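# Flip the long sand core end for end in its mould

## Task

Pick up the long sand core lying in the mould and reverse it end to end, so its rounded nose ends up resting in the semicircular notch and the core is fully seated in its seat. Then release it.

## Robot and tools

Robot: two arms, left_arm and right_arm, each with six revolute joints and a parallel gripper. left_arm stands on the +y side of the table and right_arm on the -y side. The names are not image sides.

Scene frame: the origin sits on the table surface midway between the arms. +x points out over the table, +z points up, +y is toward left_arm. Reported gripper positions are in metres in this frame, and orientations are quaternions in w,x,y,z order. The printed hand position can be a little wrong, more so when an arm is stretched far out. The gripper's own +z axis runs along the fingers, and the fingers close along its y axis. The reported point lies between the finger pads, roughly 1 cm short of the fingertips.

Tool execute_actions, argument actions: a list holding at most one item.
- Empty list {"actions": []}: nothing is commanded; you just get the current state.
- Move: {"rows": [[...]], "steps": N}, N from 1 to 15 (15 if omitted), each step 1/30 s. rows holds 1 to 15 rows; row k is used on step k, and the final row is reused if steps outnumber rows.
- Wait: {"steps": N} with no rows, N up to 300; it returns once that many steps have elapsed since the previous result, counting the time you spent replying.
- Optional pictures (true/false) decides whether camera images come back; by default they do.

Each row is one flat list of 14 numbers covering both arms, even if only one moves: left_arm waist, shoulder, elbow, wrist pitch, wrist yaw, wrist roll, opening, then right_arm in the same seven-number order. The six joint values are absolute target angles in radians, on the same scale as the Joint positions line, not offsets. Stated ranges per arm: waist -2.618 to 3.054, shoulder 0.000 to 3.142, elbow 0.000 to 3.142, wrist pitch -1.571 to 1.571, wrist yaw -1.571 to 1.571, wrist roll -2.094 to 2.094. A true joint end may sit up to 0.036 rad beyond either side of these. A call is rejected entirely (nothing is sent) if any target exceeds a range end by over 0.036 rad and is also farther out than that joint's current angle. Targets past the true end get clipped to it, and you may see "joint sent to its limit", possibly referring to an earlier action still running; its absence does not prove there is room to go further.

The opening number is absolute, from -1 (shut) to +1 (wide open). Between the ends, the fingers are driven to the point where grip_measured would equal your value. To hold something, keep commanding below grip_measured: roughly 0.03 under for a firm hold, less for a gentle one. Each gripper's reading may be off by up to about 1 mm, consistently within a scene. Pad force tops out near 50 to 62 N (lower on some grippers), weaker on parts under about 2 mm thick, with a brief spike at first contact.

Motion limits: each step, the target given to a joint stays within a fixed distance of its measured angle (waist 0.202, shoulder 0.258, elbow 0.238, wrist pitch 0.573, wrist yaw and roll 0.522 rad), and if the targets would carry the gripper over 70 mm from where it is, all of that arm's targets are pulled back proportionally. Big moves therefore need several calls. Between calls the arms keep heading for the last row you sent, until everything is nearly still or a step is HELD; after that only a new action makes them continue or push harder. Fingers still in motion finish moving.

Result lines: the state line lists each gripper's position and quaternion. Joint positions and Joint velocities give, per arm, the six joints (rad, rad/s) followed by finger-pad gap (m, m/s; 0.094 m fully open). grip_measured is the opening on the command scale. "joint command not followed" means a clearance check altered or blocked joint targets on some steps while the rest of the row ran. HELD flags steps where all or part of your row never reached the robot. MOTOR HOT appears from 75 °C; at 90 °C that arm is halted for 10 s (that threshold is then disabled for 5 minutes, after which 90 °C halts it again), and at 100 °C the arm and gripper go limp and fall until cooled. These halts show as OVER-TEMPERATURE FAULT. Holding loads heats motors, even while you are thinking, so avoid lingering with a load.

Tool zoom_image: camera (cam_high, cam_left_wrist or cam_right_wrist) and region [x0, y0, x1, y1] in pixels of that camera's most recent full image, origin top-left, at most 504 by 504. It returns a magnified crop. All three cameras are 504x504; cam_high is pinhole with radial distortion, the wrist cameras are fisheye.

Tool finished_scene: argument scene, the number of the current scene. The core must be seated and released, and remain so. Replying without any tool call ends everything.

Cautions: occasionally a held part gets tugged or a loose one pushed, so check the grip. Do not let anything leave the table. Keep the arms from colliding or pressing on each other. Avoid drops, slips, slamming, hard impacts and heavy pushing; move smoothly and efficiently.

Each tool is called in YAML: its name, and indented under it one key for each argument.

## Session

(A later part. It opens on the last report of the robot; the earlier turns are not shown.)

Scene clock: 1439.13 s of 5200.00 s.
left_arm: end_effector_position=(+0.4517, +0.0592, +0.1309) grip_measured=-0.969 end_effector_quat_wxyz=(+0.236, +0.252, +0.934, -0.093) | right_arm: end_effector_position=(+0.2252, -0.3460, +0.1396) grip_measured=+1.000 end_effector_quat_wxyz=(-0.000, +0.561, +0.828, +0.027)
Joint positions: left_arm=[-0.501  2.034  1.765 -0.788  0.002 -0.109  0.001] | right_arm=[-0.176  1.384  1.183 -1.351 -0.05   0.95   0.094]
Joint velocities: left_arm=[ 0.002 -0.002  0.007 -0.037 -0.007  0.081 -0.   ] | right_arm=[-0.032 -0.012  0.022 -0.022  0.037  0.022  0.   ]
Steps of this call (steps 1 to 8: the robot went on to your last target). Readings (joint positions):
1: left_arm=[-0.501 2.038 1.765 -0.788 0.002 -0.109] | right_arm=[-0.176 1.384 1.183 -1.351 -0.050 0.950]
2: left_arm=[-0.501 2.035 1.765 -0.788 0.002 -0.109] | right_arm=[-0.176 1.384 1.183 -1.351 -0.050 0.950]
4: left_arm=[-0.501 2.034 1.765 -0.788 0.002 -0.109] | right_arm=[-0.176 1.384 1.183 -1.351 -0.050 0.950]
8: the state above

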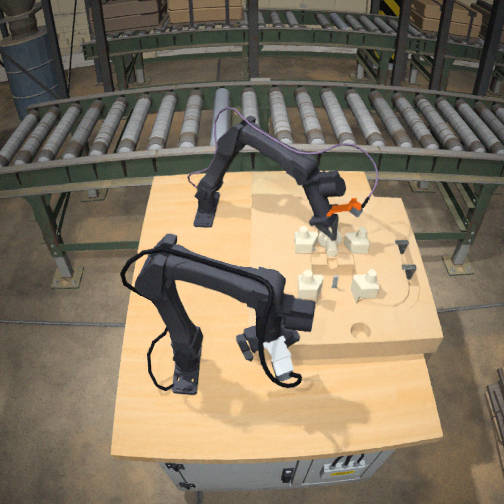

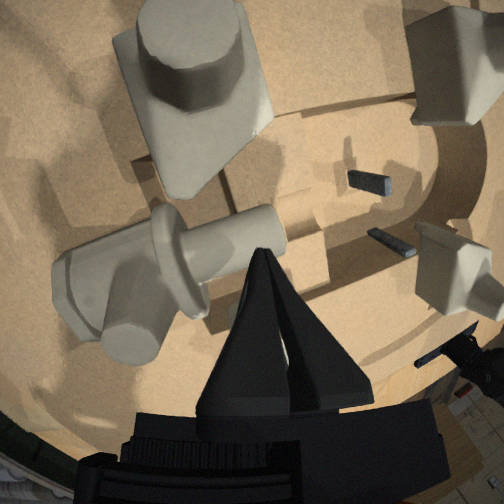

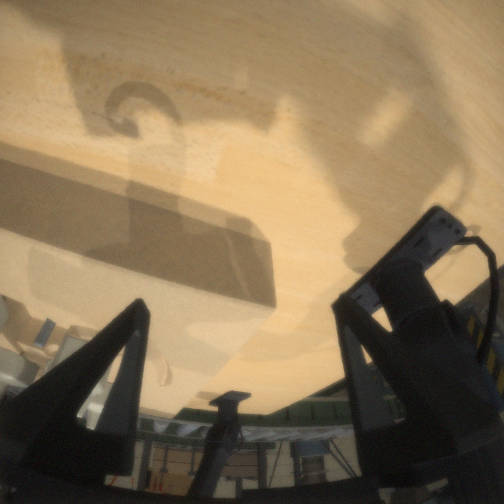

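execute_actions:
  actions:
    - {"rows":[[-0.501,2.0,1.78,-0.80,0.0,-0.10,-0.9,-0.176,1.384,1.183,-1.351,-0.048,0.95,1],[-0.501,1.988,1.79,-0.81,0.0,-0.10,-0.9,-0.176,1.384,1.183,-1.351,-0.048,0.95,1],[-0.501,1.976,1.80,-0.82,0.0,-0.10,-0.9,-0.176,1.384,1.183,-1.351,-0.048,0.95,1],[-0.501,1.964,1.81,-0.835,0.0,-0.10,-0.9,-0.176,1.384,1.183,-1.351,-0.048,0.95,1],[-0.501,1.952,1.82,-0.85,0.0,-0.10,-0.9,-0.176,1.384,1.183,-1.351,-0.048,0.95,1],[-0.501,1.94,1.83,-0.865,0.0,-0.10,-0.9,-0.176,1.384,1.183,-1.351,-0.048,0.95,1],[-0.501,1.928,1.84,-0.88,0.0,-0.10,-0.9,-0.176,1.384,1.183,-1.351,-0.048,0.95,1],[-0.501,1.916,1.85,-0.895,0.0,-0.10,-0.9,-0.176,1.384,1.183,-1.351,-0.048,0.95,1],[-0.501,1.904,1.86,-0.91,0.0,-0.10,-0.9,-0.176,1.384,1.183,-1.351,-0.048,0.95,1],[-0.501,1.892,1.87,-0.925,0.0,-0.10,-0.9,-0.176,1.384,1.183,-1.351,-0.048,0.95,1],[-0.501,1.88,1.874,-0.94,0.0,-0.10,-0.9,-0.176,1.384,1.183,-1.351,-0.048,0.95,1],[-0.501,1.87,1.877,-0.95,0.0,-0.10,-0.9,-0.176,1.384,1.183,-1.351,-0.048,0.95,1],[-0.501,1.862,1.88,-0.96,0.0,-0.10,-0.9,-0.176,1.384,1.183,-1.351,-0.048,0.95,1]],"steps":15}
  pictures: false

execute_actions:
  actions:
    - {"steps":12}

zoom_image:
  camera: "cam_high"
  region: [295, 205, 375, 285]

Scene clock: 1451.17 s of 5200.00 s.
left_arm: end_effector_position=(+0.4370, +0.0701, +0.2229) grip_measured=-0.902 end_effector_quat_wxyz=(+0.289, +0.248, +0.918, -0.114) | right_arm: end_effector_position=(+0.2252, -0.3460, +0.1396) grip_measured=+1.000 end_effector_quat_wxyz=(-0.000, +0.561, +0.828, +0.027)
Joint positions: left_arm=[-0.501  1.881  1.854 -0.912  0.002 -0.109  0.005] | right_arm=[-0.176  1.384  1.183 -1.351 -0.05   0.95   0.094]
Joint velocities: left_arm=[ 0.007 -0.335  0.159 -0.183  0.007  0.007 -0.   ] | right_arm=[-0.012 -0.002 -0.002  0.051 -0.022 -0.022  0.   ]
Steps of this call (steps 1 to 15: the robot went on to your last target; steps 16 to 90: nothing new was sent; then 8.53 s passed at rest; steps 91 to 105: all 15 steps of this action). Readings (joint positions):
91: left_arm=[-0.501 2.034 1.765 -0.788 0.002 -0.109] | right_arm=[-0.176 1.384 1.183 -1.351 -0.050 0.950]
92: left_arm=[-0.501 2.033 1.765 -0.788 0.002 -0.109] | right_arm=[-0.176 1.384 1.183 -1.351 -0.050 0.950]
94: left_arm=[-0.501 2.025 1.765 -0.799 0.002 -0.109] | right_arm=[-0.176 1.384 1.183 -1.351 -0.050 0.950]
98: left_arm=[-0.501 1.987 1.788 -0.845 0.002 -0.109] | right_arm=[-0.176 1.384 1.183 -1.351 -0.050 0.950]
105: the state above

Scene clock: 1451.57 s of 5200.00 s.
left_arm: end_effector_position=(+0.4310, +0.0745, +0.2287) grip_measured=-0.902 end_effector_quat_wxyz=(+0.285, +0.248, +0.919, -0.112) | right_arm: end_effector_position=(+0.2252, -0.3460, +0.1396) grip_measured=+1.000 end_effector_quat_wxyz=(-0.000, +0.561, +0.828, +0.027)
Joint positions: left_arm=[-0.501  1.865  1.862 -0.946  0.002 -0.109  0.005] | right_arm=[-0.176  1.384  1.183 -1.351 -0.05   0.95   0.094]
Joint velocities: left_arm=[-0.012 -0.002  0.002 -0.066  0.007 -0.081 -0.   ] | right_arm=[-0.007 -0.007 -0.002  0.051 -0.066  0.007  0.   ]
Steps of this call (steps 1 to 12: the robot went on to your last target). Readings (joint positions):
1: left_arm=[-0.501 1.872 1.858 -0.916 0.002 -0.109] | right_arm=[-0.176 1.384 1.183 -1.351 -0.050 0.950]
2: left_arm=[-0.501 1.866 1.861 -0.918 0.002 -0.109] | right_arm=[-0.176 1.384 1.183 -1.351 -0.050 0.950]
4: left_arm=[-0.501 1.863 1.862 -0.923 0.002 -0.109] | right_arm=[-0.176 1.384 1.183 -1.351 -0.050 0.950]
8: left_arm=[-0.501 1.865 1.862 -0.941 0.002 -0.109] | right_arm=[-0.176 1.384 1.183 -1.351 -0.050 0.950]
12: the state above

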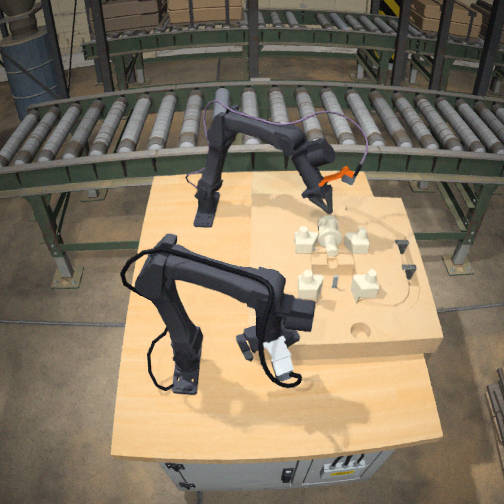

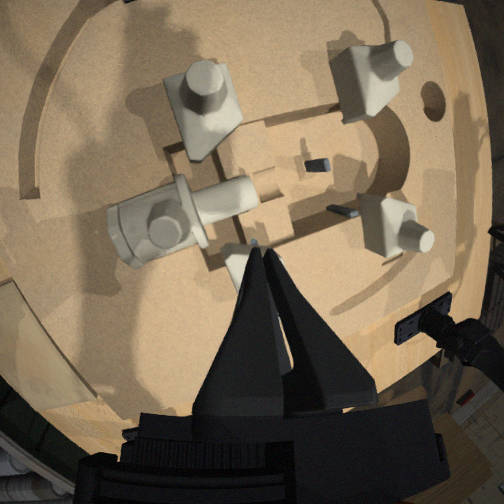

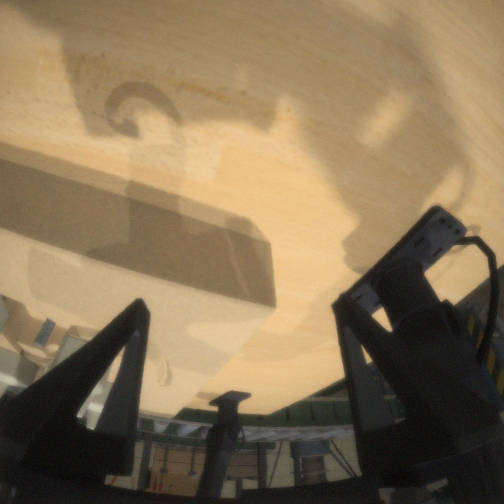

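Region (295, 205, 375, 285) of cam_high's 504x504 image, scaled by 6.300, with more detail than that image has.

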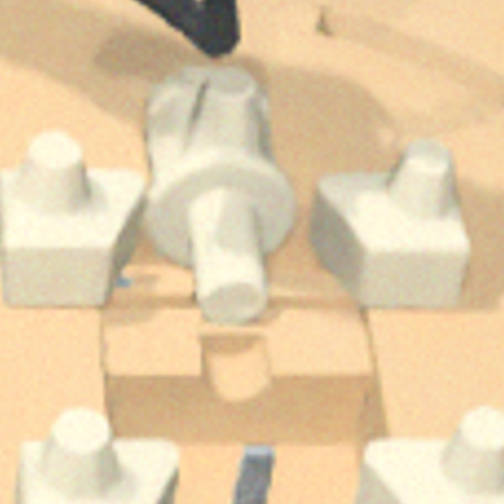

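finished_scene:
  scene: 1

The scene is finished: the task was done.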